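# Sort top-heavy tins into the grey crate

## Task

Four identical-looking tins sit on the tip-test stand, and some of them are top-heavy. Move every top-heavy tin into the grey crate. Each of the other tins must stay upright on the stand, in front of the low stop bar. Everything must stay in place with no help from the robot, and at the end both grippers must be open and clear of the objects.

## Robot and tools

ROBOT. There are two 7-joint Kinova Gen3 arms, left_arm and right_arm. Each has a Robotiq 2F-85 parallel gripper and a wrist camera: cam_left_wrist and cam_right_wrist, both 504x504. The arm bases are at left_arm (+0.056, +0.352, 0) m and right_arm (-0.007, -0.312, 0) m, each turned only slightly about z.

FRAME. All poses use one scene frame. Its origin is on the table surface midway between the arms. +z points up, +x points out over the table, and left_arm sits on the +y side. The names left and right refer to the arms, not to sides of an image. In the gripper frame the fingers point along +z and close along y. end_effector_position is the point midway between the pads when they are closed. Closed fingertips reach about 19 mm past it, and open ones about 6 mm. Closing also pushes the tips about 13 mm farther from the wrist, so leave that much room above a surface.

execute_actions. Arguments: actions, a list with zero or one item, and an optional pictures flag (true or false). There are three kinds of call:
- Empty list: nothing is commanded and the current state comes back.
- Motion: {"rows": [...], "steps": n}. Give 1 to 15 rows and steps from 1 to 15 (default 15). Each control step lasts 1/30 s and uses one row. If there are fewer rows than steps, the final row repeats.
- Wait: {"steps": n} with no rows, n up to 300. It returns once n steps have passed since the previous result, and your reply time counts toward those steps.
A refused call moves nothing.

ROW LAYOUT. Every row holds 18 numbers, each in [-1, 1], and covers both arms even if only one moves. The order is left_arm first (7 joint numbers, then gripper position, then gripper speed), then the same 9 for right_arm. Joint order: waist, shoulder, upper arm roll, elbow, forearm roll, wrist pitch, wrist roll.

JOINT NUMBERS are offsets, not poses. Each is measured from that joint's angle in the most recent result that listed joint angles. Before any such result in a scene, and for the second or later call within one reply, the offset is measured from where the arm is when the action begins. It is never measured from the previous row. Scale: 1.0 equals 0.9985 rad for the first four joints and 0.8765 rad for the last three. An all-zero row is not a hold; it drives the arm back to the reference angles. Joint ranges in rad: waist, upper arm roll, forearm roll and wrist roll ±69.115; shoulder ±2.250; elbow ±2.580; wrist pitch ±2.100. A call that asks for more than 0.013 rad past a stated end is refused. The true end can differ from the stated one by up to 0.013 rad. A request beyond the true end is cut off there, and the result may then say "joint sent to its limit".

GRIPPER NUMBERS are absolute. position: +1 is fully open (85 mm), 0 is about 41 mm, the pads touch near -0.8, and -1 closes until something blocks the fingers. speed: about 20 mm/s at -1, 85 at 0, 150 at +1. Grip force is set by the arm, roughly 190 to 235 N per pad. To grip hard, send -1 and keep sending it. For a gentler grip, open first, then close to a little under the object's width. To release, send a width larger than the object. To leave a gripper as it is, repeat its last position and speed, because 0 is itself a command. The fingers may close again on their own if the object slips or is lost.

MOTION. The joints of one arm are synchronised, so they start and finish together, and a reversed command stops them together. On each step the target may lead the measured angle by at most 0.304 rad on the first four joints and 0.266 rad on the last three. If the targets would move the gripper more than 70 mm, all of them are scaled back. After a big move the arm may not have arrived when the result comes back. Between calls the arms keep heading for the last row sent, until they settle or a step is HELD.

RESULTS. The state line reads left_arm: … | right_arm: … and gives each gripper's end_effector_position (m) and end_effector_quat_wxyz. At long reach these can differ somewhat from the true values. The Joint positions and Joint velocities lines have one block per arm (rad, rad/s). Joint torques come in the same order; they include offsets and noise, and a change while the arm is still points to contact or load. position_measured_pct is about 50 - 50 × position: 0 means open. If it stops below 90 short of the request, something is held or blocking; near 90 the pads have met. "joint command not followed" means a clearance check altered joint targets. HELD marks steps on which a row was not fully sent. TORQUE FAULT: contact torque reached a load limit (46.9 N m on the first four joints, 29.5 on the last three, with held weight included), and that arm stops for 10 s. MOTOR HOT appears from 60 °C. At 75 °C an OVER-TEMPERATURE FAULT makes the arm sag while it cools, so do not hold loads longer than needed.

zoom_image: camera (cam_left_wrist or cam_right_wrist) and region [x0, y0, x1, y1] in pixels of that camera's latest image, origin at the top-left, at most 504x504. It returns a closer view.

read_manual: section, defaults to "licences". It only returns licence text and moves nothing.

finished_scene: scene (integer). It ends the current scene for good and reports whether the goal was met. Replying without any tool call ends the run.

AVOID. Do not knock anything off the table, drop or slam tins, or push hard. Do not let the arms collide or press on each other. Brief outside tugs on held parts or pushes on loose objects can occur. Smooth, quick, low-effort motion is preferred.

Each tool is called after "Call:" as name([rows], argument=value, ...), one row to a line, values as JSON.

## Session

I'll start by checking the current state and camera views.

Call:
execute_actions(actions=[])

Scene clock: 0.00 s of 6600.00 s.
left_arm: end_effector_position=(+0.3665, +0.2156, +0.2996) position_measured_pct=0.0 end_effector_quat_wxyz=(+0.407, +0.909, -0.096, -0.001) | right_arm: end_effector_position=(+0.0277, -0.4742, +0.1051) position_measured_pct=0.0 end_effector_quat_wxyz=(-0.408, +0.606, -0.491, -0.474)
Joint positions: left_arm=[-0.219  0.231 -0.158  1.977  0.761  1.46   3.83 ] | right_arm=[ 0.949  1.303  0.755  1.753 -0.364  1.757 -0.917]
Joint velocities: left_arm=[-0.     0.     0.001  0.003  0.001 -0.002  0.001] | right_arm=[-0.    -0.002 -0.     0.002 -0.     0.001 -0.001]
Joint torques (N m, as the joint torque sensors report them, + toward a larger angle): no reading
Motor temperatures (°C, as the motors report them): left_arm=[31 32 29 36 40 42 42] | right_arm=[35 33 32 36 40 39 40]

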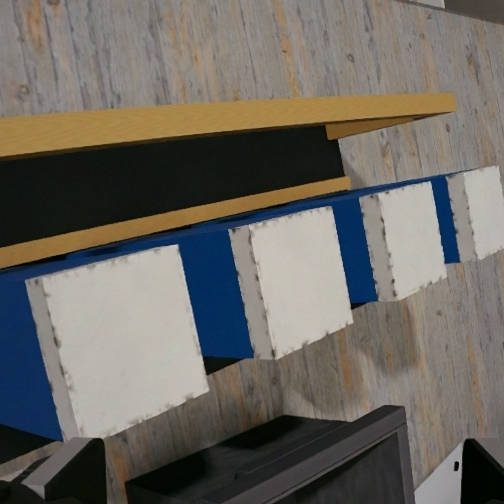

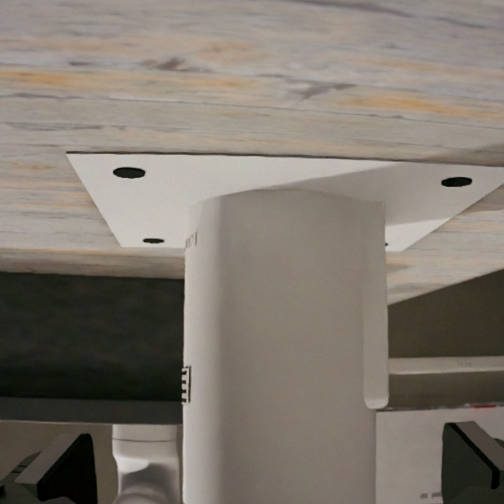

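Call:
execute_actions([
  {"rows": [[0.95,0.008,0.158,-0.863,-0.868,0.374,0.056,1,0, 0,-0.9,-0.756,0,0.415,-0.1,0,1,0]], "steps": 15},
], pictures=false)

Call:
execute_actions([
  {"steps": 30},
])

Scene clock: 70.60 s of 6600.00 s.
left_arm: end_effector_position=(+0.3168, +0.1514, +0.3628) position_measured_pct=0.0 end_effector_quat_wxyz=(+0.222, +0.832, -0.495, -0.117) | right_arm: end_effector_position=(+0.0603, -0.5052, +0.1719) position_measured_pct=0.0 end_effector_quat_wxyz=(-0.347, +0.817, -0.240, -0.394)
Joint positions: left_arm=[ 0.249  0.239 -0.018  1.52   0.361  1.746  3.874] | right_arm=[ 0.95   0.837  0.299  1.752 -0.049  1.678 -0.917]
Joint velocities: left_arm=[ 1.314  0.006  0.137 -1.329 -1.164  0.312  0.04 ] | right_arm=[-0.004 -1.237 -1.262 -0.003  0.355 -0.067 -0.   ]
Joint torques (N m, as the joint torque sensors report them, + toward a larger angle): left_arm=[ -0.02 -13.63   0.45  -7.69   1.17   0.66  -0.13] | right_arm=[  0.33 -16.32   2.49  -0.94   0.86   2.51  -0.41]
Motor temperatures (°C, as the motors report them): left_arm=[31 32 29 36 40 43 42] | right_arm=[35 34 32 36 40 40 40]
Steps of this call (steps 1 to 90: nothing new was sent; then 67.10 s passed at rest; steps 91 to 105: all 15 steps of this action). Readings (joint positions | what the end effector reports):
91: left_arm=[-0.218 0.231 -0.158 1.977 0.761 1.461 3.830] | right_arm=[0.949 1.302 0.755 1.753 -0.363 1.757 -0.917] | left_arm position_measured_pct=0.0 | right_arm position_measured_pct=0.0
92: left_arm=[-0.211 0.231 -0.156 1.972 0.756 1.464 3.831] | right_arm=[0.950 1.296 0.750 1.753 -0.360 1.755 -0.917] | left_arm position_measured_pct=0.0 | right_arm position_measured_pct=0.0
94: left_arm=[-0.182 0.232 -0.144 1.946 0.734 1.486 3.835] | right_arm=[0.950 1.266 0.726 1.753 -0.338 1.748 -0.917] | left_arm position_measured_pct=0.0 | right_arm position_measured_pct=0.0
98: left_arm=[-0.060 0.236 -0.088 1.827 0.631 1.589 3.852] | right_arm=[0.950 1.143 0.607 1.753 -0.234 1.715 -0.917] | left_arm position_measured_pct=0.0 | right_arm position_measured_pct=0.0
105: the state above

Scene clock: 71.60 s of 6600.00 s.
left_arm: end_effector_position=(+0.3398, +0.0608, +0.4498) position_measured_pct=0.0 end_effector_quat_wxyz=(+0.000, +0.707, -0.707, -0.000) | right_arm: end_effector_position=(+0.1245, -0.5028, +0.2566) position_measured_pct=0.0 end_effector_quat_wxyz=(-0.231, +0.937, -0.097, -0.244)
Joint positions: left_arm=[0.73  0.239 0.    1.116 0.    1.788 3.879] | right_arm=[ 0.949  0.404  0.     1.753 -0.     1.669 -0.917]
Joint velocities: left_arm=[ 0.002  0.    -0.001  0.    -0.001 -0.002 -0.002] | right_arm=[-0.    -0.001 -0.    -0.    -0.     0.    -0.001]
Joint torques (N m, as the joint torque sensors report them, + toward a larger angle): left_arm=[  0.39 -13.84   0.43  -8.61  -0.14  -0.15   0.35] | right_arm=[  0.14 -13.5   -0.09  -5.85  -0.03   1.89  -0.17]
Motor temperatures (°C, as the motors report them): left_arm=[31 32 29 36 40 43 42] | right_arm=[35 34 32 36 40 40 40]
Steps of this call (steps 1 to 30: the robot went on to your last target). Readings (joint positions | what the end effector reports):
1: left_arm=[0.292 0.239 -0.014 1.477 0.323 1.755 3.875] | right_arm=[0.950 0.797 0.258 1.752 -0.038 1.676 -0.917] | left_arm position_measured_pct=0.0 | right_arm position_measured_pct=0.0
2: left_arm=[0.333 0.239 -0.010 1.434 0.286 1.762 3.876] | right_arm=[0.949 0.757 0.218 1.752 -0.030 1.675 -0.917] | left_arm position_measured_pct=0.0 | right_arm position_measured_pct=0.0
4: left_arm=[0.412 0.239 -0.006 1.355 0.216 1.772 3.877] | right_arm=[0.949 0.676 0.149 1.752 -0.020 1.672 -0.917] | left_arm position_measured_pct=0.0 | right_arm position_measured_pct=0.0
8: left_arm=[0.565 0.239 -0.003 1.229 0.102 1.781 3.878] | right_arm=[0.948 0.519 0.056 1.752 -0.007 1.671 -0.917] | left_arm position_measured_pct=0.0 | right_arm position_measured_pct=0.0
30: the state above

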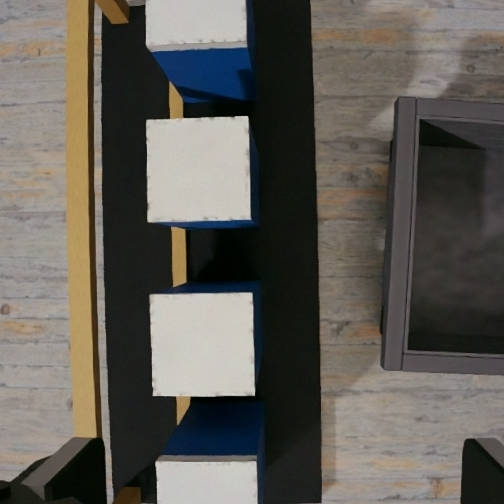

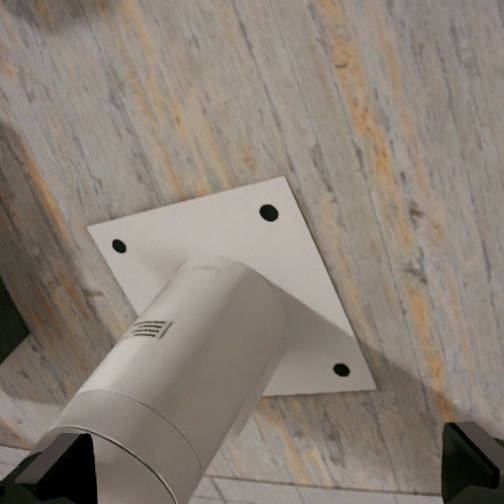

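Call:
zoom_image(camera="cam_left_wrist", region=[50, 0, 330, 252])

Call:
zoom_image(camera="cam_left_wrist", region=[50, 252, 330, 504])

Region (50, 0, 330, 252) of cam_left_wrist's 504x504 image, scaled by 1.800; it fills the top 454 rows of this view, and the rest is white.

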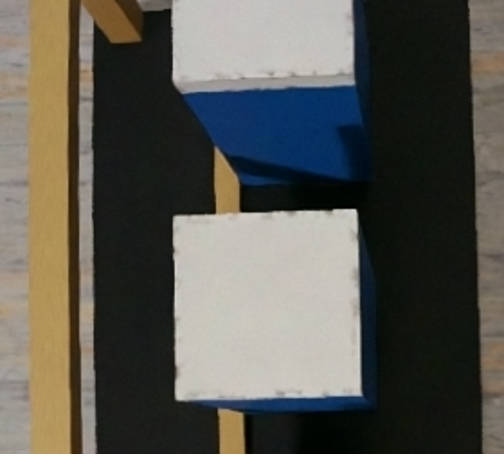

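Region (50, 252, 330, 504) of cam_left_wrist's 504x504 image, scaled by 1.800; it fills the top 454 rows of this view, and the rest is white.

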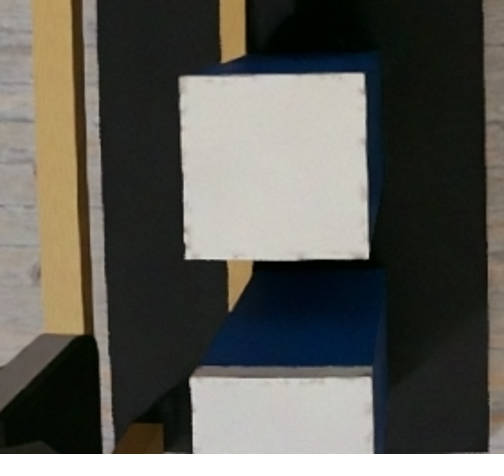

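Call:
zoom_image(camera="cam_left_wrist", region=[320, 80, 504, 400])

Region (320, 80, 504, 400) of cam_left_wrist's 504x504 image, scaled by 1.575; it fills the left 290 columns of this view, and the rest is white.

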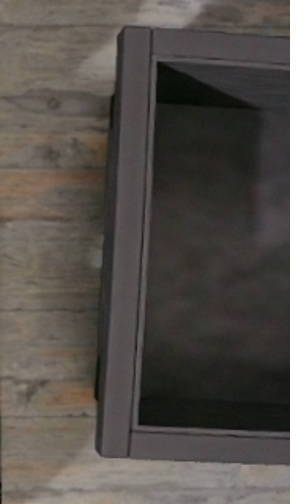

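Call:
execute_actions([
  {"rows": [[-0.108,-0.071,0,0.709,0,-0.728,1.0,1,0, -1.0,-0.155,0,-0.035,0,-0.564,-1.0,1,0]], "steps": 15},
], pictures=false)

Scene clock: 174.00 s of 6600.00 s.
left_arm: end_effector_position=(+0.3511, +0.0998, +0.3411) position_measured_pct=0.0 end_effector_quat_wxyz=(+0.000, +0.852, -0.524, +0.004) | right_arm: end_effector_position=(+0.2735, -0.4916, +0.2510) position_measured_pct=0.0 end_effector_quat_wxyz=(-0.046, +0.990, -0.076, -0.105)
Joint positions: left_arm=[ 0.636  0.177 -0.     1.542  0.     1.413  4.254] | right_arm=[ 0.583  0.287  0.001  1.726  0.     1.36  -1.229]
Joint velocities: left_arm=[-0.081 -0.048  0.002  1.134  0.001 -0.997  0.995] | right_arm=[-0.921 -0.132  0.001 -0.032  0.001 -0.703 -0.803]
Joint torques (N m, as the joint torque sensors report them, + toward a larger angle): left_arm=[  0.28 -13.05   0.4   -8.64   0.18  -0.13  -0.19] | right_arm=[  0.12 -12.98   0.05  -7.55  -0.03   0.63   0.09]
Motor temperatures (°C, as the motors report them): left_arm=[31 33 29 36 40 42 42] | right_arm=[35 34 32 36 40 40 40]
From where the robot then was, a joint's target lay farther than a number of 1.0 reaches, so one or more steps of this call were cut to that.
Steps of this call (steps 1 to 15: the robot went on to your last target; steps 16 to 90: nothing new was sent; then 98.90 s passed at rest; steps 91 to 105: all 15 steps of this action). Readings (joint positions | what the end effector reports):
91: left_arm=[0.729 0.239 0.000 1.116 0.000 1.787 3.880] | right_arm=[0.948 0.404 0.000 1.753 0.000 1.669 -0.917] | left_arm position_measured_pct=0.0 | right_arm position_measured_pct=0.0
92: left_arm=[0.727 0.237 0.001 1.121 0.001 1.783 3.884] | right_arm=[0.941 0.401 0.001 1.753 0.001 1.665 -0.921] | left_arm position_measured_pct=0.0 | right_arm position_measured_pct=0.0
94: left_arm=[0.717 0.229 0.001 1.147 0.001 1.761 3.906] | right_arm=[0.912 0.386 0.002 1.750 0.001 1.643 -0.943] | left_arm position_measured_pct=0.0 | right_arm position_measured_pct=0.0
98: left_arm=[0.676 0.202 0.001 1.266 0.000 1.657 4.010] | right_arm=[0.797 0.335 0.001 1.738 0.000 1.545 -1.041] | left_arm position_measured_pct=0.0 | right_arm position_measured_pct=0.0
105: the state above

Call:
execute_actions([
  {"rows": [[-0.014,-0.009,0,0.282,0,-0.300,1.0,1,0, -1.0,-0.038,0,-0.008,0,-0.211,-1.0,1,0]], "steps": 15},
], pictures=false)

Scene clock: 176.30 s of 6600.00 s.
left_arm: end_effector_position=(+0.3298, +0.1221, +0.2597) position_measured_pct=0.0 end_effector_quat_wxyz=(-0.000, +0.994, -0.106, -0.000) | right_arm: end_effector_position=(+0.3544, -0.1529, +0.2601) position_measured_pct=0.0 end_effector_quat_wxyz=(-0.000, +1.000, -0.019, +0.000)
Joint positions: left_arm=[ 0.622  0.168 -0.     1.824  0.     1.15   5.13 ] | right_arm=[-0.387  0.249 -0.001  1.717 -0.001  1.174 -2.086]
Joint velocities: left_arm=[ 0.001 -0.     0.001 -0.001  0.    -0.001  0.015] | right_arm=[-0.401 -0.001 -0.009  0.002 -0.003  0.001 -0.393]
Joint torques (N m, as the joint torque sensors report them, + toward a larger angle): left_arm=[  0.39 -11.86   0.65  -8.5   -0.22  -0.14  -0.63] | right_arm=[  2.56 -13.01   1.66  -8.74   0.52   0.15  -0.18]
Motor temperatures (°C, as the motors report them): left_arm=[31 33 29 36 40 42 42] | right_arm=[35 34 32 36 40 40 40]
Steps of this call (steps 1 to 45: the robot went on to your last target; steps 46 to 54: nothing new was sent; steps 55 to 69: all 15 steps of this action). Readings (joint positions | what the end effector reports):
55: left_arm=[0.622 0.168 0.000 1.824 0.000 1.150 4.757] | right_arm=[-0.050 0.250 0.000 1.718 0.000 1.175 -1.794] | left_arm position_measured_pct=0.0 | right_arm position_measured_pct=0.0
56: left_arm=[0.622 0.168 0.000 1.824 0.000 1.150 4.765] | right_arm=[-0.057 0.249 0.001 1.718 0.001 1.175 -1.798] | left_arm position_measured_pct=0.0 | right_arm position_measured_pct=0.0
58: left_arm=[0.622 0.168 0.000 1.824 0.000 1.150 4.813] | right_arm=[-0.086 0.249 0.002 1.718 0.001 1.175 -1.820] | left_arm position_measured_pct=0.0 | right_arm position_measured_pct=0.0
62: left_arm=[0.622 0.168 -0.000 1.824 0.000 1.150 4.972] | right_arm=[-0.202 0.249 0.002 1.718 0.000 1.175 -1.917] | left_arm position_measured_pct=0.0 | right_arm position_measured_pct=0.0
69: the state above

Call:
execute_actions([
  {"rows": [[0,0,0,0,0,0,0.242,1,0, -0.135,0,0.001,0.001,0.001,0.001,-0.108,1,0]], "steps": 15},
])

Scene clock: 178.80 s of 6600.00 s.
left_arm: end_effector_position=(+0.3298, +0.1221, +0.2597) position_measured_pct=0.0 end_effector_quat_wxyz=(-0.000, +1.000, +0.000, -0.000) | right_arm: end_effector_position=(+0.3299, -0.1072, +0.2598) position_measured_pct=0.0 end_effector_quat_wxyz=(+0.000, +1.000, -0.001, -0.000)
Joint positions: left_arm=[ 0.622  0.168 -0.     1.824  0.     1.15   5.342] | right_arm=[-0.52   0.249 -0.     1.718  0.     1.175 -2.181]
Joint velocities: left_arm=[ 0.    -0.     0.    -0.001 -0.    -0.002  0.   ] | right_arm=[-0.015 -0.    -0.     0.002 -0.    -0.    -0.   ]
Joint torques (N m, as the joint torque sensors report them, + toward a larger angle): left_arm=[  0.33 -11.36   0.25  -7.82  -0.09  -0.31  -0.14] | right_arm=[  0.55 -13.45   0.1   -8.41  -0.03   0.06  -0.38]
Motor temperatures (°C, as the motors report them): left_arm=[31 33 29 36 40 42 42] | right_arm=[35 34 32 36 40 40 40]
Steps of this call (steps 1 to 30: the robot went on to your last target; steps 31 to 60: nothing new was sent; steps 61 to 75: all 15 steps of this action). Readings (joint positions | what the end effector reports):
61: left_arm=[0.622 0.168 -0.000 1.824 0.000 1.150 5.131] | right_arm=[-0.417 0.249 0.001 1.718 0.000 1.175 -2.106] | left_arm position_measured_pct=0.0 | right_arm position_measured_pct=0.0
62: left_arm=[0.622 0.168 -0.000 1.824 0.000 1.150 5.140] | right_arm=[-0.423 0.249 0.002 1.718 0.001 1.175 -2.109] | left_arm position_measured_pct=0.0 | right_arm position_measured_pct=0.0
64: left_arm=[0.622 0.168 -0.000 1.824 0.000 1.150 5.188] | right_arm=[-0.453 0.249 0.003 1.718 0.001 1.175 -2.127] | left_arm position_measured_pct=0.0 | right_arm position_measured_pct=0.0
68: left_arm=[0.622 0.168 -0.000 1.824 0.000 1.150 5.323] | right_arm=[-0.512 0.249 -0.002 1.718 -0.001 1.175 -2.176] | left_arm position_measured_pct=0.0 | right_arm position_measured_pct=0.0
75: the state above

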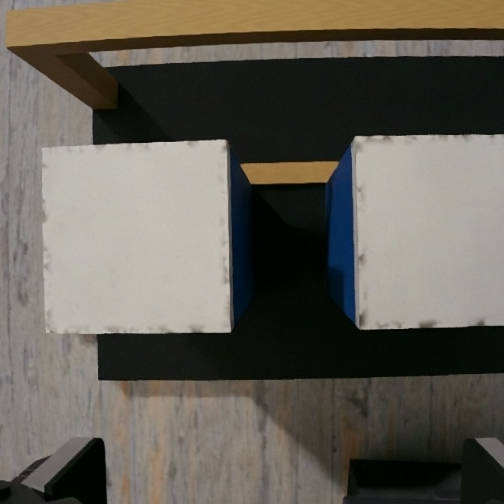

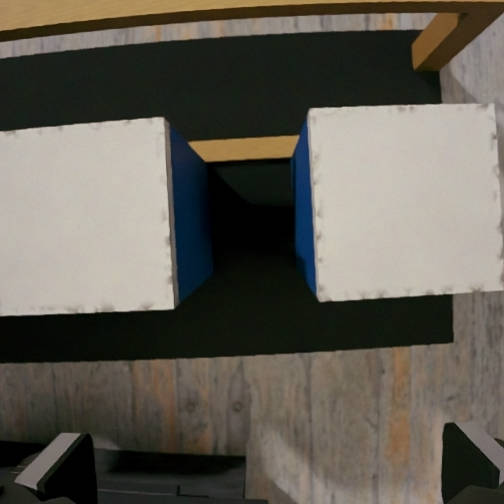

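Call:
zoom_image(camera="cam_left_wrist", region=[200, 40, 400, 400])

Call:
zoom_image(camera="cam_right_wrist", region=[140, 20, 360, 380])

Region (200, 40, 400, 400) of cam_left_wrist's 504x504 image, scaled by 1.400.

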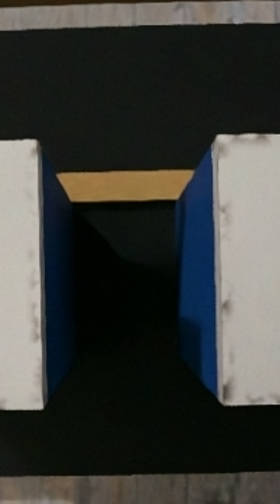

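Region (140, 20, 360, 380) of cam_right_wrist's 504x504 image, scaled by 1.400.

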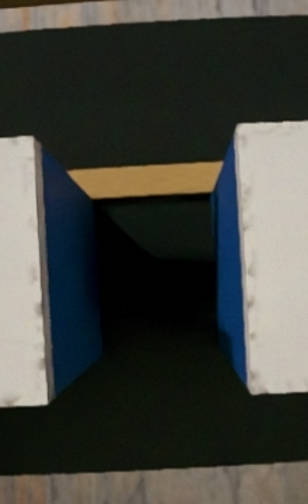

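Call:
zoom_image(camera="cam_left_wrist", region=[0, 0, 200, 160])

Region (0, 0, 200, 160) of cam_left_wrist's 504x504 image, scaled by 2.520; it fills the top 403 rows of this view, and the rest is white.

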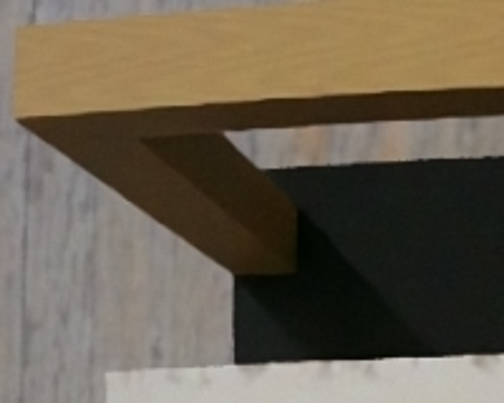

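Call:
execute_actions([
  {"rows": [[0.007,0.149,0,0.189,0,-0.386,0.022,1,0, -0.020,0.1426,0,0.174,0,-0.361,0.007,1,0]], "steps": 15},
], pictures=false)

Call:
execute_actions([
  {"steps": 8},
])

Scene clock: 250.17 s of 6600.00 s.
left_arm: end_effector_position=(+0.3304, +0.1186, +0.1583) position_measured_pct=0.0 end_effector_quat_wxyz=(+0.001, +1.000, +0.006, +0.001) | right_arm: end_effector_position=(+0.3300, -0.0976, +0.1580) position_measured_pct=0.0 end_effector_quat_wxyz=(-0.000, +1.000, +0.012, +0.001)
Joint positions: left_arm=[ 0.629  0.314 -0.     2.012  0.     0.812  5.361] | right_arm=[-0.54   0.389 -0.     1.892  0.     0.859 -2.175]
Joint velocities: left_arm=[ 0.002  0.026 -0.     0.009  0.    -0.023  0.001] | right_arm=[-0.003  0.023  0.002  0.004 -0.    -0.01  -0.002]
Joint torques (N m, as the joint torque sensors report them, + toward a larger angle): left_arm=[  0.29 -12.78   0.77  -5.84   0.03   0.04  -0.2 ] | right_arm=[  0.52 -14.27  -0.09  -6.31  -0.1    0.25  -0.22]
Motor temperatures (°C, as the motors report them): left_arm=[31 33 29 36 40 42 42] | right_arm=[35 34 32 36 40 40 40]
Steps of this call (steps 1 to 15: the robot went on to your last target; steps 16 to 90: nothing new was sent; then 67.87 s passed at rest; steps 91 to 105: all 15 steps of this action). Readings (joint positions | what the end effector reports):
91: left_arm=[0.622 0.169 -0.000 1.825 0.000 1.149 5.342] | right_arm=[-0.522 0.250 -0.000 1.719 0.000 1.174 -2.181] | left_arm position_measured_pct=0.0 | right_arm position_measured_pct=0.0
92: left_arm=[0.622 0.173 -0.000 1.829 0.000 1.143 5.342] | right_arm=[-0.523 0.254 0.000 1.723 0.000 1.168 -2.181] | left_arm position_measured_pct=0.0 | right_arm position_measured_pct=0.0
94: left_arm=[0.623 0.196 -0.000 1.854 0.000 1.107 5.345] | right_arm=[-0.526 0.277 0.000 1.748 0.000 1.129 -2.180] | left_arm position_measured_pct=0.0 | right_arm position_measured_pct=0.0
98: left_arm=[0.627 0.263 -0.000 1.942 0.000 0.959 5.354] | right_arm=[-0.534 0.345 -0.000 1.833 0.000 0.977 -2.177] | left_arm position_measured_pct=0.0 | right_arm position_measured_pct=0.0
105: the state above

Scene clock: 250.43 s of 6600.00 s.
left_arm: end_effector_position=(+0.3300, +0.1189, +0.1571) position_measured_pct=0.0 end_effector_quat_wxyz=(+0.000, +1.000, +0.006, +0.000) | right_arm: end_effector_position=(+0.3296, -0.0977, +0.1569) position_measured_pct=0.0 end_effector_quat_wxyz=(+0.000, +1.000, +0.013, -0.000)
Joint positions: left_arm=[ 0.629  0.317 -0.     2.013  0.     0.812  5.361] | right_arm=[-0.54   0.391 -0.     1.892  0.     0.859 -2.175]
Joint velocities: left_arm=[ 0.001  0.003 -0.    -0.    -0.     0.    -0.   ] | right_arm=[-0.001  0.002  0.    -0.002 -0.     0.     0.001]
Joint torques (N m, as the joint torque sensors report them, + toward a larger angle): left_arm=[  0.19 -13.27   0.55  -6.2    0.07  -0.23  -0.34] | right_arm=[  0.21 -14.07   0.38  -6.9    0.16   0.06  -0.08]
Motor temperatures (°C, as the motors report them): left_arm=[31 33 29 36 40 42 42] | right_arm=[35 34 32 36 40 40 40]
Steps of this call (steps 1 to 8: the robot went on to your last target). Readings (joint positions | what the end effector reports):
1: left_arm=[0.629 0.315 -0.000 2.012 0.000 0.812 5.361] | right_arm=[-0.540 0.390 -0.000 1.892 0.000 0.859 -2.175] | left_arm position_measured_pct=0.0 | right_arm position_measured_pct=0.0
2: left_arm=[0.629 0.315 -0.000 2.013 0.000 0.812 5.361] | right_arm=[-0.540 0.390 -0.000 1.892 0.000 0.859 -2.175] | left_arm position_measured_pct=0.0 | right_arm position_measured_pct=0.0
4: left_arm=[0.629 0.316 -0.000 2.013 0.000 0.812 5.361] | right_arm=[-0.540 0.391 -0.000 1.892 0.000 0.859 -2.175] | left_arm position_measured_pct=0.0 | right_arm position_measured_pct=0.0
8: the state above

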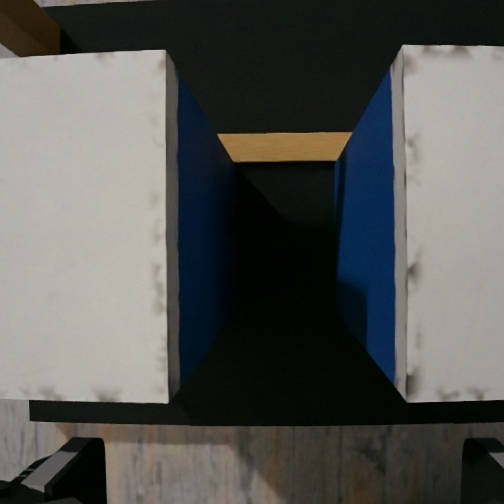

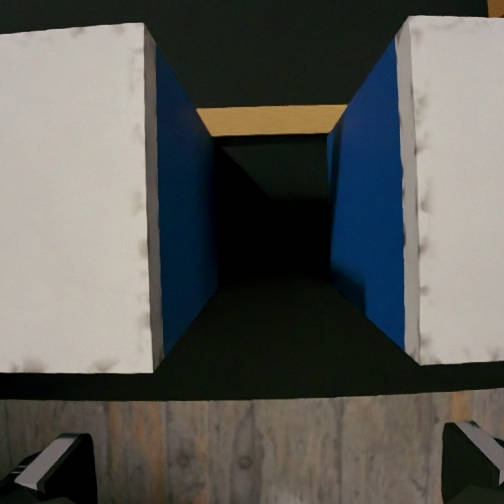

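Call:
execute_actions([
  {"rows": [[-0.0231,0.0098,0,-0.0418,0,0.0359,-0.0259,1,0, 0.0282,0.0234,0,-0.064,0,0.0457,0.0323,1,0]], "steps": 12},
], pictures=false)

Call:
execute_actions([
  {"rows": [[-0.0085,0.009,0,-0.015,0,0.0066,-0.0096,1,0, 0.0074,0.0102,0,-0.0176,0,0.0085,0.0085,1,0],[-0.017,0.0185,0,-0.030,0,0.0132,-0.0193,1,0, 0.0148,0.0203,0,-0.0352,0,0.017,0.017,1,0],[-0.017,0.0185,0,-0.030,0,0.0132,-0.0193,1,0, 0.0148,0.0203,0,-0.0352,0,0.017,0.017,1,0],[-0.0255,0.0278,0,-0.045,0,0.0198,-0.029,1,0, 0.0223,0.0305,0,-0.0529,0,0.0255,0.0254,1,0],[-0.0255,0.0278,0,-0.045,0,0.0198,-0.029,1,0, 0.0223,0.0305,0,-0.0529,0,0.0255,0.0254,1,0],[-0.0339,0.037,0,-0.0602,0,0.0264,-0.0386,1,0, 0.0297,0.0407,0,-0.0705,0,0.034,0.0339,1,0]], "steps": 15},
])

Scene clock: 276.60 s of 6600.00 s.
left_arm: end_effector_position=(+0.3441, +0.1189, +0.1632) position_measured_pct=0.0 end_effector_quat_wxyz=(+0.000, +1.000, +0.006, +0.000) | right_arm: end_effector_position=(+0.3497, -0.0972, +0.1631) position_measured_pct=0.0 end_effector_quat_wxyz=(-0.000, +1.000, +0.013, +0.000)
Joint positions: left_arm=[ 0.606  0.326 -0.     1.971  0.     0.843  5.338] | right_arm=[-0.513  0.414 -0.     1.828  0.     0.899 -2.147]
Joint velocities: left_arm=[-0.003  0.002  0.    -0.     0.     0.    -0.001] | right_arm=[ 0.004  0.008  0.    -0.002  0.     0.002 -0.004]
Joint torques (N m, as the joint torque sensors report them, + toward a larger angle): left_arm=[  0.27 -14.11   0.92  -6.55  -0.15  -0.16  -0.21] | right_arm=[  0.29 -14.88   0.27  -6.42   0.1    0.2   -0.01]
Motor temperatures (°C, as the motors report them): left_arm=[31 34 29 36 40 42 42] | right_arm=[35 35 32 36 40 40 40]
Steps of this call (steps 1 to 15: the robot went on to your last target; steps 16 to 90: nothing new was sent; then 22.77 s passed at rest; steps 91 to 102: all 12 steps of this action). Readings (joint positions | what the end effector reports):
91: left_arm=[0.628 0.317 -0.000 2.012 0.000 0.812 5.361] | right_arm=[-0.540 0.392 -0.000 1.891 0.000 0.859 -2.175] | left_arm position_measured_pct=0.0 | right_arm position_measured_pct=0.0
92: left_arm=[0.625 0.319 0.000 2.008 0.000 0.816 5.359] | right_arm=[-0.537 0.394 -0.001 1.887 0.000 0.863 -2.173] | left_arm position_measured_pct=0.0 | right_arm position_measured_pct=0.0
94: left_arm=[0.612 0.324 0.000 1.986 0.000 0.832 5.347] | right_arm=[-0.524 0.405 -0.001 1.862 -0.000 0.878 -2.162] | left_arm position_measured_pct=0.0 | right_arm position_measured_pct=0.0
98: left_arm=[0.607 0.326 -0.001 1.971 0.000 0.842 5.339] | right_arm=[-0.514 0.413 0.001 1.829 0.001 0.898 -2.147] | left_arm position_measured_pct=0.0 | right_arm position_measured_pct=0.0
102: the state above

Scene clock: 277.10 s of 6600.00 s.
left_arm: end_effector_position=(+0.3675, +0.1180, +0.1636) position_measured_pct=0.0 end_effector_quat_wxyz=(+0.000, +1.000, +0.006, +0.000) | right_arm: end_effector_position=(+0.3731, -0.0961, +0.1635) position_measured_pct=0.0 end_effector_quat_wxyz=(-0.000, +1.000, +0.013, -0.000)
Joint positions: left_arm=[0.573 0.363 0.    1.911 0.    0.867 5.305] | right_arm=[-0.484  0.454 -0.     1.758  0.     0.929 -2.117]
Joint velocities: left_arm=[-0.005  0.005  0.001 -0.002 -0.     0.002  0.   ] | right_arm=[ 0.004  0.008 -0.001 -0.002 -0.    -0.     0.001]
Joint torques (N m, as the joint torque sensors report them, + toward a larger angle): left_arm=[  0.2  -14.58   0.39  -7.18  -0.04  -0.27  -0.42] | right_arm=[  0.18 -15.39   0.22  -7.33   0.21  -0.11  -0.15]
Motor temperatures (°C, as the motors report them): left_arm=[31 34 29 36 40 42 42] | right_arm=[35 35 32 36 40 40 40]
Steps of this call (steps 1 to 15: all 15 steps of this action). Readings (joint positions | what the end effector reports):
1: left_arm=[0.606 0.327 -0.000 1.970 0.000 0.843 5.338] | right_arm=[-0.512 0.415 -0.000 1.828 0.000 0.899 -2.146] | left_arm position_measured_pct=0.0 | right_arm position_measured_pct=0.0
2: left_arm=[0.602 0.331 0.000 1.966 0.000 0.846 5.336] | right_arm=[-0.510 0.418 -0.001 1.823 0.000 0.902 -2.145] | left_arm position_measured_pct=0.0 | right_arm position_measured_pct=0.0
4: left_arm=[0.593 0.341 0.000 1.950 0.001 0.852 5.327] | right_arm=[-0.502 0.430 -0.001 1.805 -0.000 0.910 -2.137] | left_arm position_measured_pct=0.0 | right_arm position_measured_pct=0.0
8: left_arm=[0.577 0.359 -0.000 1.919 0.000 0.864 5.309] | right_arm=[-0.488 0.449 -0.000 1.768 0.000 0.925 -2.121] | left_arm position_measured_pct=0.0 | right_arm position_measured_pct=0.0
15: the state above

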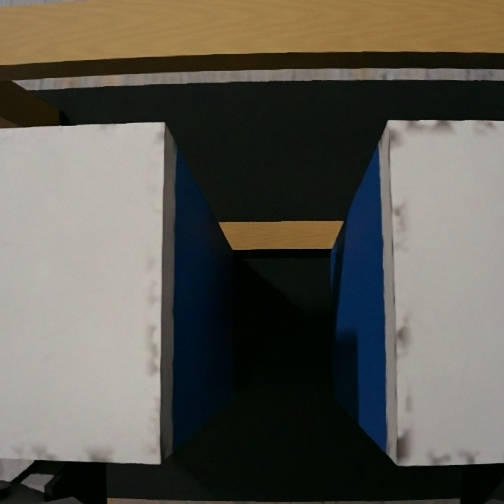

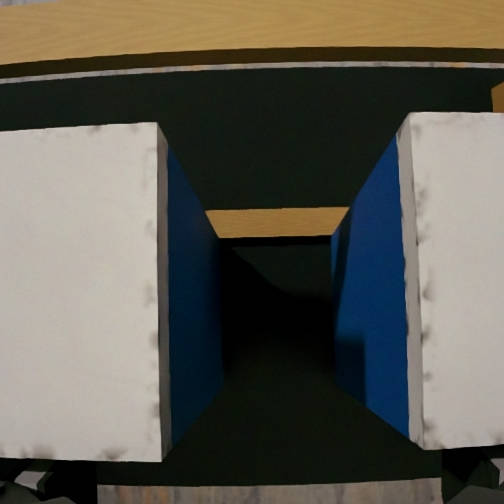

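Call:
execute_actions([
  {"rows": [[-0.007,0.0073,0,-0.012,0,0.0052,-0.0077,1,0, 0.0059,0.008,0,-0.014,0,0.0067,0.0067,1,0],[-0.007,0.0073,0,-0.012,0,0.0052,-0.0077,1,0, 0.0059,0.008,0,-0.014,0,0.0067,0.0067,1,0],[-0.0134,0.0147,0,-0.0239,0,0.0105,-0.0153,1,0, 0.0118,0.0161,0,-0.0279,0,0.0135,0.0134,1,0],[-0.0134,0.0147,0,-0.0239,0,0.0105,-0.0153,1,0, 0.0118,0.0161,0,-0.0279,0,0.0135,0.0134,1,0],[-0.020,0.022,0,-0.0358,0,0.0157,-0.023,1,0, 0.0176,0.0242,0,-0.0419,0,0.0202,0.0201,1,0],[-0.020,0.022,0,-0.0358,0,0.0157,-0.023,1,0, 0.0176,0.0242,0,-0.0419,0,0.0202,0.0201,1,0],[-0.0268,0.0293,0,-0.0477,0,0.0209,-0.0306,1,0, 0.0235,0.0322,0,-0.0558,0,0.0269,0.0268,1,0]], "steps": 15},
])

Scene clock: 286.80 s of 6600.00 s.
left_arm: end_effector_position=(+0.3863, +0.1183, +0.1637) position_measured_pct=0.0 end_effector_quat_wxyz=(+0.000, +1.000, +0.006, +0.000) | right_arm: end_effector_position=(+0.3917, -0.0963, +0.1636) position_measured_pct=0.0 end_effector_quat_wxyz=(-0.000, +1.000, +0.014, -0.000)
Joint positions: left_arm=[0.547 0.391 0.    1.864 0.001 0.885 5.278] | right_arm=[-0.461  0.485 -0.001  1.703 -0.     0.953 -2.093]
Joint velocities: left_arm=[-0.004  0.005  0.001 -0.001  0.001  0.001 -0.001] | right_arm=[ 0.004  0.007 -0.001 -0.004 -0.     0.    -0.   ]
Joint torques (N m, as the joint torque sensors report them, + toward a larger angle): left_arm=[ -0.09 -14.85   0.14  -6.84  -0.24  -0.4   -0.22] | right_arm=[  0.02 -16.44  -0.13  -7.69   0.52  -0.08  -0.27]
Motor temperatures (°C, as the motors report them): left_arm=[31 34 29 36 40 42 42] | right_arm=[35 35 32 36 40 40 40]
Steps of this call (steps 1 to 15: the robot went on to your last target; steps 16 to 90: nothing new was sent; then 6.20 s passed at rest; steps 91 to 105: all 15 steps of this action). Readings (joint positions | what the end effector reports):
91: left_arm=[0.572 0.364 0.000 1.911 0.001 0.867 5.304] | right_arm=[-0.483 0.455 -0.001 1.758 -0.000 0.930 -2.117] | left_arm position_measured_pct=0.0 | right_arm position_measured_pct=0.0
92: left_arm=[0.570 0.367 0.001 1.907 0.001 0.869 5.302] | right_arm=[-0.481 0.458 -0.001 1.753 -0.000 0.932 -2.115] | left_arm position_measured_pct=0.0 | right_arm position_measured_pct=0.0
94: left_arm=[0.564 0.373 0.001 1.897 0.001 0.873 5.297] | right_arm=[-0.476 0.465 -0.001 1.742 -0.000 0.937 -2.110] | left_arm position_measured_pct=0.0 | right_arm position_measured_pct=0.0
98: left_arm=[0.552 0.386 0.000 1.874 0.001 0.881 5.284] | right_arm=[-0.466 0.479 -0.001 1.716 -0.000 0.948 -2.099] | left_arm position_measured_pct=0.0 | right_arm position_measured_pct=0.0
105: the state above

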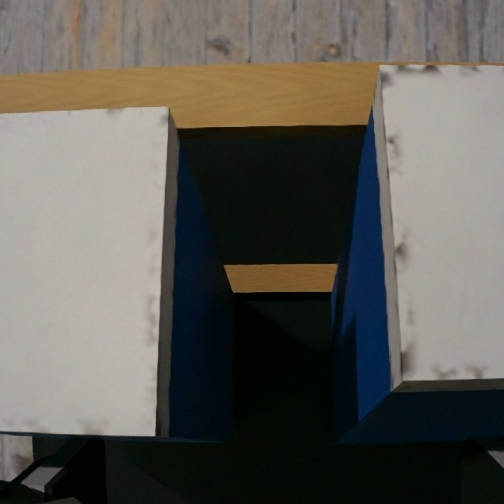

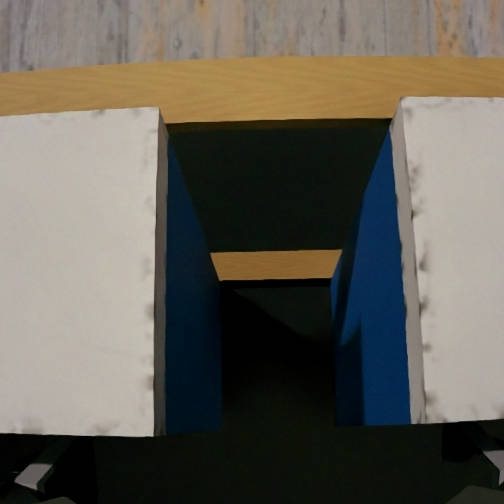

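Call:
execute_actions([
  {"rows": [[-0.003,0.0031,0,-0.005,0,0.0022,-0.0032,1,0, 0.0025,0.0034,0,-0.006,0,0.0028,0.0028,1,0],[-0.003,0.0031,0,-0.005,0,0.0022,-0.0032,1,0, 0.0025,0.0034,0,-0.006,0,0.0028,0.0028,1,0],[-0.0057,0.0062,0,-0.010,0,0.0044,-0.0064,1,0, 0.005,0.0068,0,-0.0118,0,0.0057,0.0057,1,0],[-0.0057,0.0062,0,-0.010,0,0.0044,-0.0064,1,0, 0.005,0.0068,0,-0.0118,0,0.0057,0.0057,1,0],[-0.0085,0.0092,0,-0.015,0,0.0066,-0.0097,1,0, 0.0074,0.0102,0,-0.0176,0,0.0085,0.0085,1,0]], "steps": 12},
])

Scene clock: 294.33 s of 6600.00 s.
left_arm: end_effector_position=(+0.3921, +0.1186, +0.1637) position_measured_pct=0.0 end_effector_quat_wxyz=(+0.000, +1.000, +0.006, +0.000) | right_arm: end_effector_position=(+0.3973, -0.0965, +0.1636) position_measured_pct=0.0 end_effector_quat_wxyz=(-0.000, +1.000, +0.014, -0.000)
Joint positions: left_arm=[0.539 0.4   0.    1.849 0.001 0.891 5.269] | right_arm=[-0.454  0.495 -0.001  1.686 -0.     0.961 -2.086]
Joint velocities: left_arm=[-0.002  0.002  0.001 -0.001  0.     0.001 -0.002] | right_arm=[ 0.002  0.003 -0.001 -0.001 -0.     0.001  0.   ]
Joint torques (N m, as the joint torque sensors report them, + toward a larger angle): left_arm=[ -0.2  -15.27   0.21  -6.92  -0.05  -0.37  -0.09] | right_arm=[  0.65 -16.62  -0.09  -7.76   0.3    0.2   -0.3 ]
Motor temperatures (°C, as the motors report them): left_arm=[31 34 29 36 40 42 42] | right_arm=[35 35 32 36 40 40 40]
Steps of this call (steps 1 to 15: the robot went on to your last target; steps 16 to 90: nothing new was sent; then 4.13 s passed at rest; steps 91 to 102: all 12 steps of this action). Readings (joint positions | what the end effector reports):
91: left_arm=[0.546 0.392 0.000 1.863 0.001 0.885 5.278] | right_arm=[-0.460 0.486 -0.001 1.702 -0.000 0.954 -2.093] | left_arm position_measured_pct=0.0 | right_arm position_measured_pct=0.0
92: left_arm=[0.545 0.393 0.000 1.862 0.001 0.886 5.277] | right_arm=[-0.460 0.488 -0.001 1.700 -0.000 0.955 -2.092] | left_arm position_measured_pct=0.0 | right_arm position_measured_pct=0.0
94: left_arm=[0.543 0.396 0.000 1.857 0.001 0.888 5.274] | right_arm=[-0.458 0.490 -0.001 1.695 -0.000 0.957 -2.090] | left_arm position_measured_pct=0.0 | right_arm position_measured_pct=0.0
98: left_arm=[0.539 0.400 -0.000 1.850 0.001 0.891 5.270] | right_arm=[-0.455 0.495 -0.001 1.687 -0.000 0.961 -2.086] | left_arm position_measured_pct=0.0 | right_arm position_measured_pct=0.0
102: the state above

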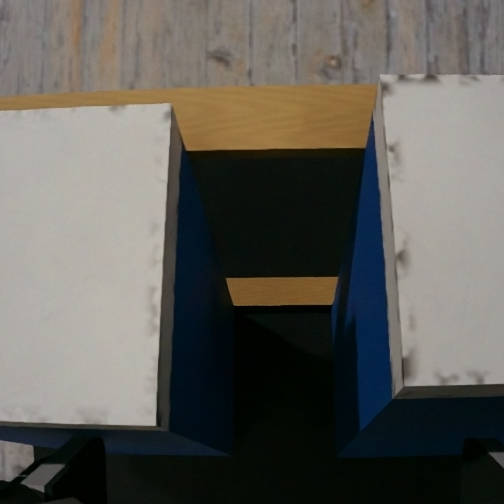

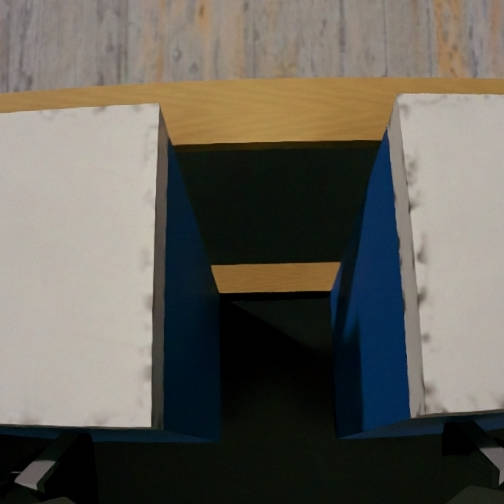

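Call:
execute_actions([
  {"rows": [[-0.0017,0.0018,0,-0.003,0,0.0013,-0.0019,1,0, 0.0014,0.002,0,-0.0034,0,0.0017,0.0017,1,0],[-0.0017,0.0018,0,-0.003,0,0.0013,-0.0019,1,0, 0.0014,0.002,0,-0.0034,0,0.0017,0.0017,1,0],[-0.0033,0.0036,0,-0.0058,0,0.0026,-0.0038,1,0, 0.0029,0.004,0,-0.0069,0,0.0033,0.0033,1,0],[-0.0033,0.0036,0,-0.0058,0,0.0026,-0.0038,1,0, 0.0029,0.004,0,-0.0069,0,0.0033,0.0033,1,0],[-0.005,0.0054,0,-0.0088,0,0.0039,-0.0057,1,0, 0.0043,0.0059,0,-0.0103,0,0.005,0.005,1,0]], "steps": 12},
])

Scene clock: 304.83 s of 6600.00 s.
left_arm: end_effector_position=(+0.3954, +0.1188, +0.1636) position_measured_pct=0.0 end_effector_quat_wxyz=(+0.000, +1.000, +0.005, +0.000) | right_arm: end_effector_position=(+0.4004, -0.0966, +0.1636) position_measured_pct=0.0 end_effector_quat_wxyz=(-0.000, +1.000, +0.014, -0.001)
Joint positions: left_arm=[0.534 0.405 0.    1.841 0.001 0.895 5.265] | right_arm=[-0.45   0.501 -0.001  1.676 -0.001  0.966 -2.082]
Joint velocities: left_arm=[-0.     0.001  0.001  0.    -0.001 -0.001  0.   ] | right_arm=[ 0.002  0.    -0.    -0.002 -0.     0.    -0.001]
Joint torques (N m, as the joint torque sensors report them, + toward a larger angle): left_arm=[ -0.23 -15.26   0.49  -6.71  -0.46  -0.37  -0.27] | right_arm=[  0.15 -16.32   0.3   -7.32   0.34  -0.09  -0.08]
Motor temperatures (°C, as the motors report them): left_arm=[31 34 29 36 40 42 42] | right_arm=[35 35 32 36 40 40 40]
Steps of this call (steps 1 to 15: the robot went on to your last target; steps 16 to 90: nothing new was sent; then 7.10 s passed at rest; steps 91 to 102: all 12 steps of this action). Readings (joint positions | what the end effector reports):
91: left_arm=[0.538 0.401 0.000 1.849 0.001 0.891 5.269] | right_arm=[-0.454 0.496 -0.001 1.685 -0.000 0.961 -2.086] | left_arm position_measured_pct=0.0 | right_arm position_measured_pct=0.0
92: left_arm=[0.538 0.401 0.000 1.848 0.001 0.892 5.269] | right_arm=[-0.453 0.496 -0.001 1.684 -0.001 0.962 -2.085] | left_arm position_measured_pct=0.0 | right_arm position_measured_pct=0.0
94: left_arm=[0.536 0.403 0.000 1.845 0.001 0.893 5.267] | right_arm=[-0.452 0.498 -0.001 1.681 -0.001 0.964 -2.084] | left_arm position_measured_pct=0.0 | right_arm position_measured_pct=0.0
98: left_arm=[0.534 0.405 0.000 1.841 0.001 0.894 5.265] | right_arm=[-0.450 0.500 -0.001 1.676 -0.001 0.966 -2.082] | left_arm position_measured_pct=0.0 | right_arm position_measured_pct=0.0
102: the state above

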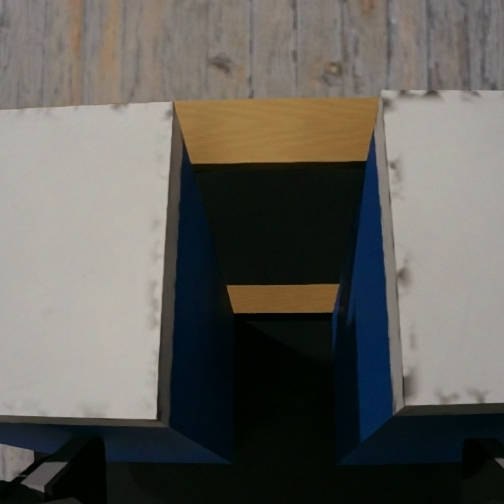

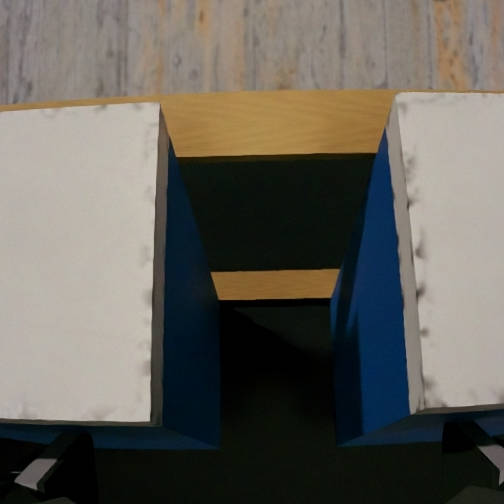

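Call:
execute_actions([
  {"rows": [[0,0,0,0,0,0,0,1,0, 0.0016,0.0021,0,-0.0037,0,0.0018,0.0018,1,0],[0,0,0,0,0,0,0,1,0, 0.0016,0.0021,0,-0.0037,0,0.0018,0.0018,1,0],[0,0,0,0,0,0,0,1,0, 0.0031,0.0042,0,-0.0073,0,0.0035,0.0035,1,0]], "steps": 10},
])

Scene clock: 309.37 s of 6600.00 s.
left_arm: end_effector_position=(+0.3953, +0.1188, +0.1636) position_measured_pct=0.0 end_effector_quat_wxyz=(+0.000, +1.000, +0.005, -0.000) | right_arm: end_effector_position=(+0.4019, -0.0967, +0.1634) position_measured_pct=0.0 end_effector_quat_wxyz=(+0.000, +1.000, +0.014, -0.002)
Joint positions: left_arm=[0.534 0.405 0.    1.841 0.001 0.895 5.265] | right_arm=[-0.448  0.505 -0.001  1.67  -0.001  0.97  -2.079]
Joint velocities: left_arm=[ 0.001  0.     0.     0.    -0.    -0.    -0.001] | right_arm=[ 0.     0.    -0.    -0.001 -0.     0.001 -0.001]
Joint torques (N m, as the joint torque sensors report them, + toward a larger angle): left_arm=[  0.3  -15.19   0.6   -6.52  -0.08  -0.39  -0.04] | right_arm=[  0.57 -16.63   0.57  -7.84   0.49  -0.13  -0.01]
Motor temperatures (°C, as the motors report them): left_arm=[31 34 29 36 40 42 42] | right_arm=[35 35 32 36 40 40 40]
Steps of this call (steps 1 to 15: the robot went on to your last target; steps 16 to 90: nothing new was sent; then 1.20 s passed at rest; steps 91 to 100: all 10 steps of this action). Readings (joint positions | what the end effector reports):
91: left_arm=[0.534 0.405 0.000 1.841 0.001 0.895 5.265] | right_arm=[-0.450 0.501 -0.001 1.675 -0.001 0.966 -2.081] | left_arm position_measured_pct=0.0 | right_arm position_measured_pct=0.0
92: left_arm=[0.534 0.405 0.000 1.841 0.001 0.895 5.265] | right_arm=[-0.449 0.502 -0.001 1.674 -0.001 0.967 -2.081] | left_arm position_measured_pct=0.0 | right_arm position_measured_pct=0.0
94: left_arm=[0.534 0.405 0.000 1.841 0.001 0.895 5.265] | right_arm=[-0.448 0.504 -0.001 1.671 -0.001 0.968 -2.080] | left_arm position_measured_pct=0.0 | right_arm position_measured_pct=0.0
98: left_arm=[0.534 0.405 0.000 1.841 0.001 0.895 5.265] | right_arm=[-0.448 0.505 -0.001 1.670 -0.001 0.970 -2.079] | left_arm position_measured_pct=0.0 | right_arm position_measured_pct=0.0
100: the state above

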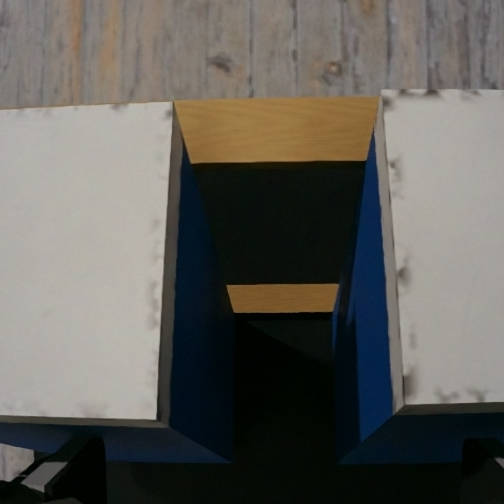

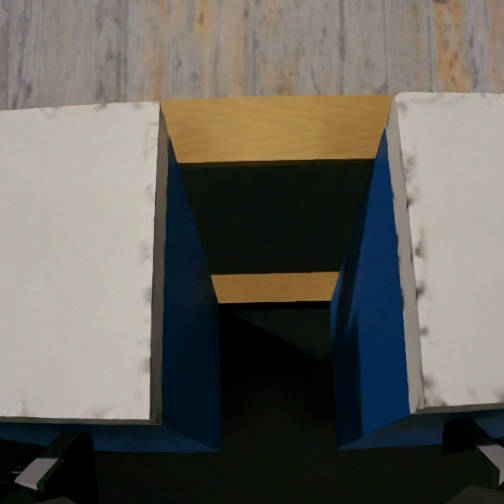

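Call:
execute_actions([
  {"rows": [[0.004,-0.0046,0,0.0075,0,-0.0033,0.0048,1,0, -0.0037,-0.005,0,0.0088,0,-0.0042,-0.0042,1,0],[0.004,-0.0046,0,0.0075,0,-0.0033,0.0048,1,0, -0.0037,-0.005,0,0.0088,0,-0.0042,-0.0042,1,0],[0.0085,-0.0092,0,0.015,0,-0.0066,0.0097,1,0, -0.0074,-0.0102,0,0.0176,0,-0.0085,-0.0085,1,0],[0.0085,-0.0092,0,0.015,0,-0.0066,0.0097,1,0, -0.0074,-0.0102,0,0.0176,0,-0.0085,-0.0085,1,0],[0.0127,-0.0139,0,0.0225,0,-0.0099,0.0145,1,0, -0.0112,-0.0152,0,0.0264,0,-0.0128,-0.0128,1,0],[0.0127,-0.0139,0,0.0225,0,-0.0099,0.0145,1,0, -0.0112,-0.0152,0,0.0264,0,-0.0128,-0.0128,1,0],[0.0169,-0.0185,0,0.030,0,-0.0132,0.0193,1,0, -0.0149,-0.0203,0,0.0352,0,-0.017,-0.017,1,0]], "steps": 15},
])

Scene clock: 313.27 s of 6600.00 s.
left_arm: end_effector_position=(+0.3831, +0.1181, +0.1636) position_measured_pct=0.0 end_effector_quat_wxyz=(+0.000, +1.000, +0.006, -0.000) | right_arm: end_effector_position=(+0.3897, -0.0960, +0.1634) position_measured_pct=0.0 end_effector_quat_wxyz=(+0.000, +1.000, +0.014, -0.002)
Joint positions: left_arm=[0.551 0.387 0.    1.871 0.001 0.883 5.281] | right_arm=[-0.462  0.485 -0.002  1.705 -0.001  0.956 -2.094]
Joint velocities: left_arm=[ 0.002 -0.003 -0.     0.002 -0.001  0.     0.001] | right_arm=[-0.002 -0.001  0.001  0.003  0.     0.001  0.003]
Joint torques (N m, as the joint torque sensors report them, + toward a larger angle): left_arm=[  0.44 -15.14   0.25  -6.4   -0.13  -0.27  -0.07] | right_arm=[  0.29 -16.53   0.41  -7.65   0.15  -0.21  -0.22]
Motor temperatures (°C, as the motors report them): left_arm=[31 34 29 36 40 42 42] | right_arm=[35 35 32 36 40 40 40]
Steps of this call (steps 1 to 15: the robot went on to your last target; steps 16 to 90: nothing new was sent; then 0.40 s passed at rest; steps 91 to 105: all 15 steps of this action). Readings (joint positions | what the end effector reports):
91: left_arm=[0.535 0.405 0.000 1.842 0.001 0.895 5.265] | right_arm=[-0.448 0.504 -0.001 1.670 -0.001 0.970 -2.079] | left_arm position_measured_pct=0.0 | right_arm position_measured_pct=0.0
92: left_arm=[0.536 0.403 -0.000 1.844 0.001 0.893 5.266] | right_arm=[-0.450 0.502 -0.001 1.673 -0.001 0.968 -2.080] | left_arm position_measured_pct=0.0 | right_arm position_measured_pct=0.0
94: left_arm=[0.540 0.399 0.000 1.851 0.001 0.891 5.270] | right_arm=[-0.453 0.497 -0.001 1.681 -0.001 0.965 -2.083] | left_arm position_measured_pct=0.0 | right_arm position_measured_pct=0.0
98: left_arm=[0.548 0.390 0.000 1.865 0.001 0.886 5.278] | right_arm=[-0.460 0.488 -0.001 1.698 -0.001 0.958 -2.091] | left_arm position_measured_pct=0.0 | right_arm position_measured_pct=0.0
105: the state above

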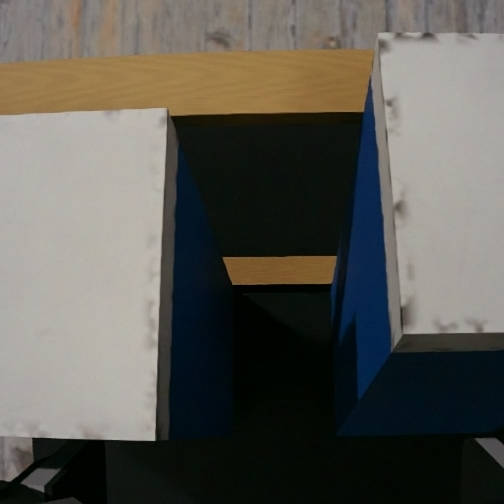

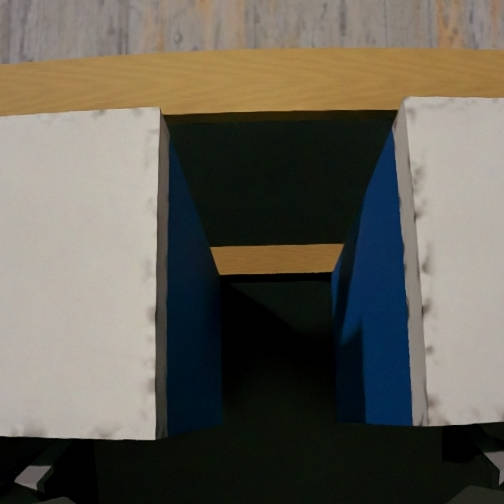

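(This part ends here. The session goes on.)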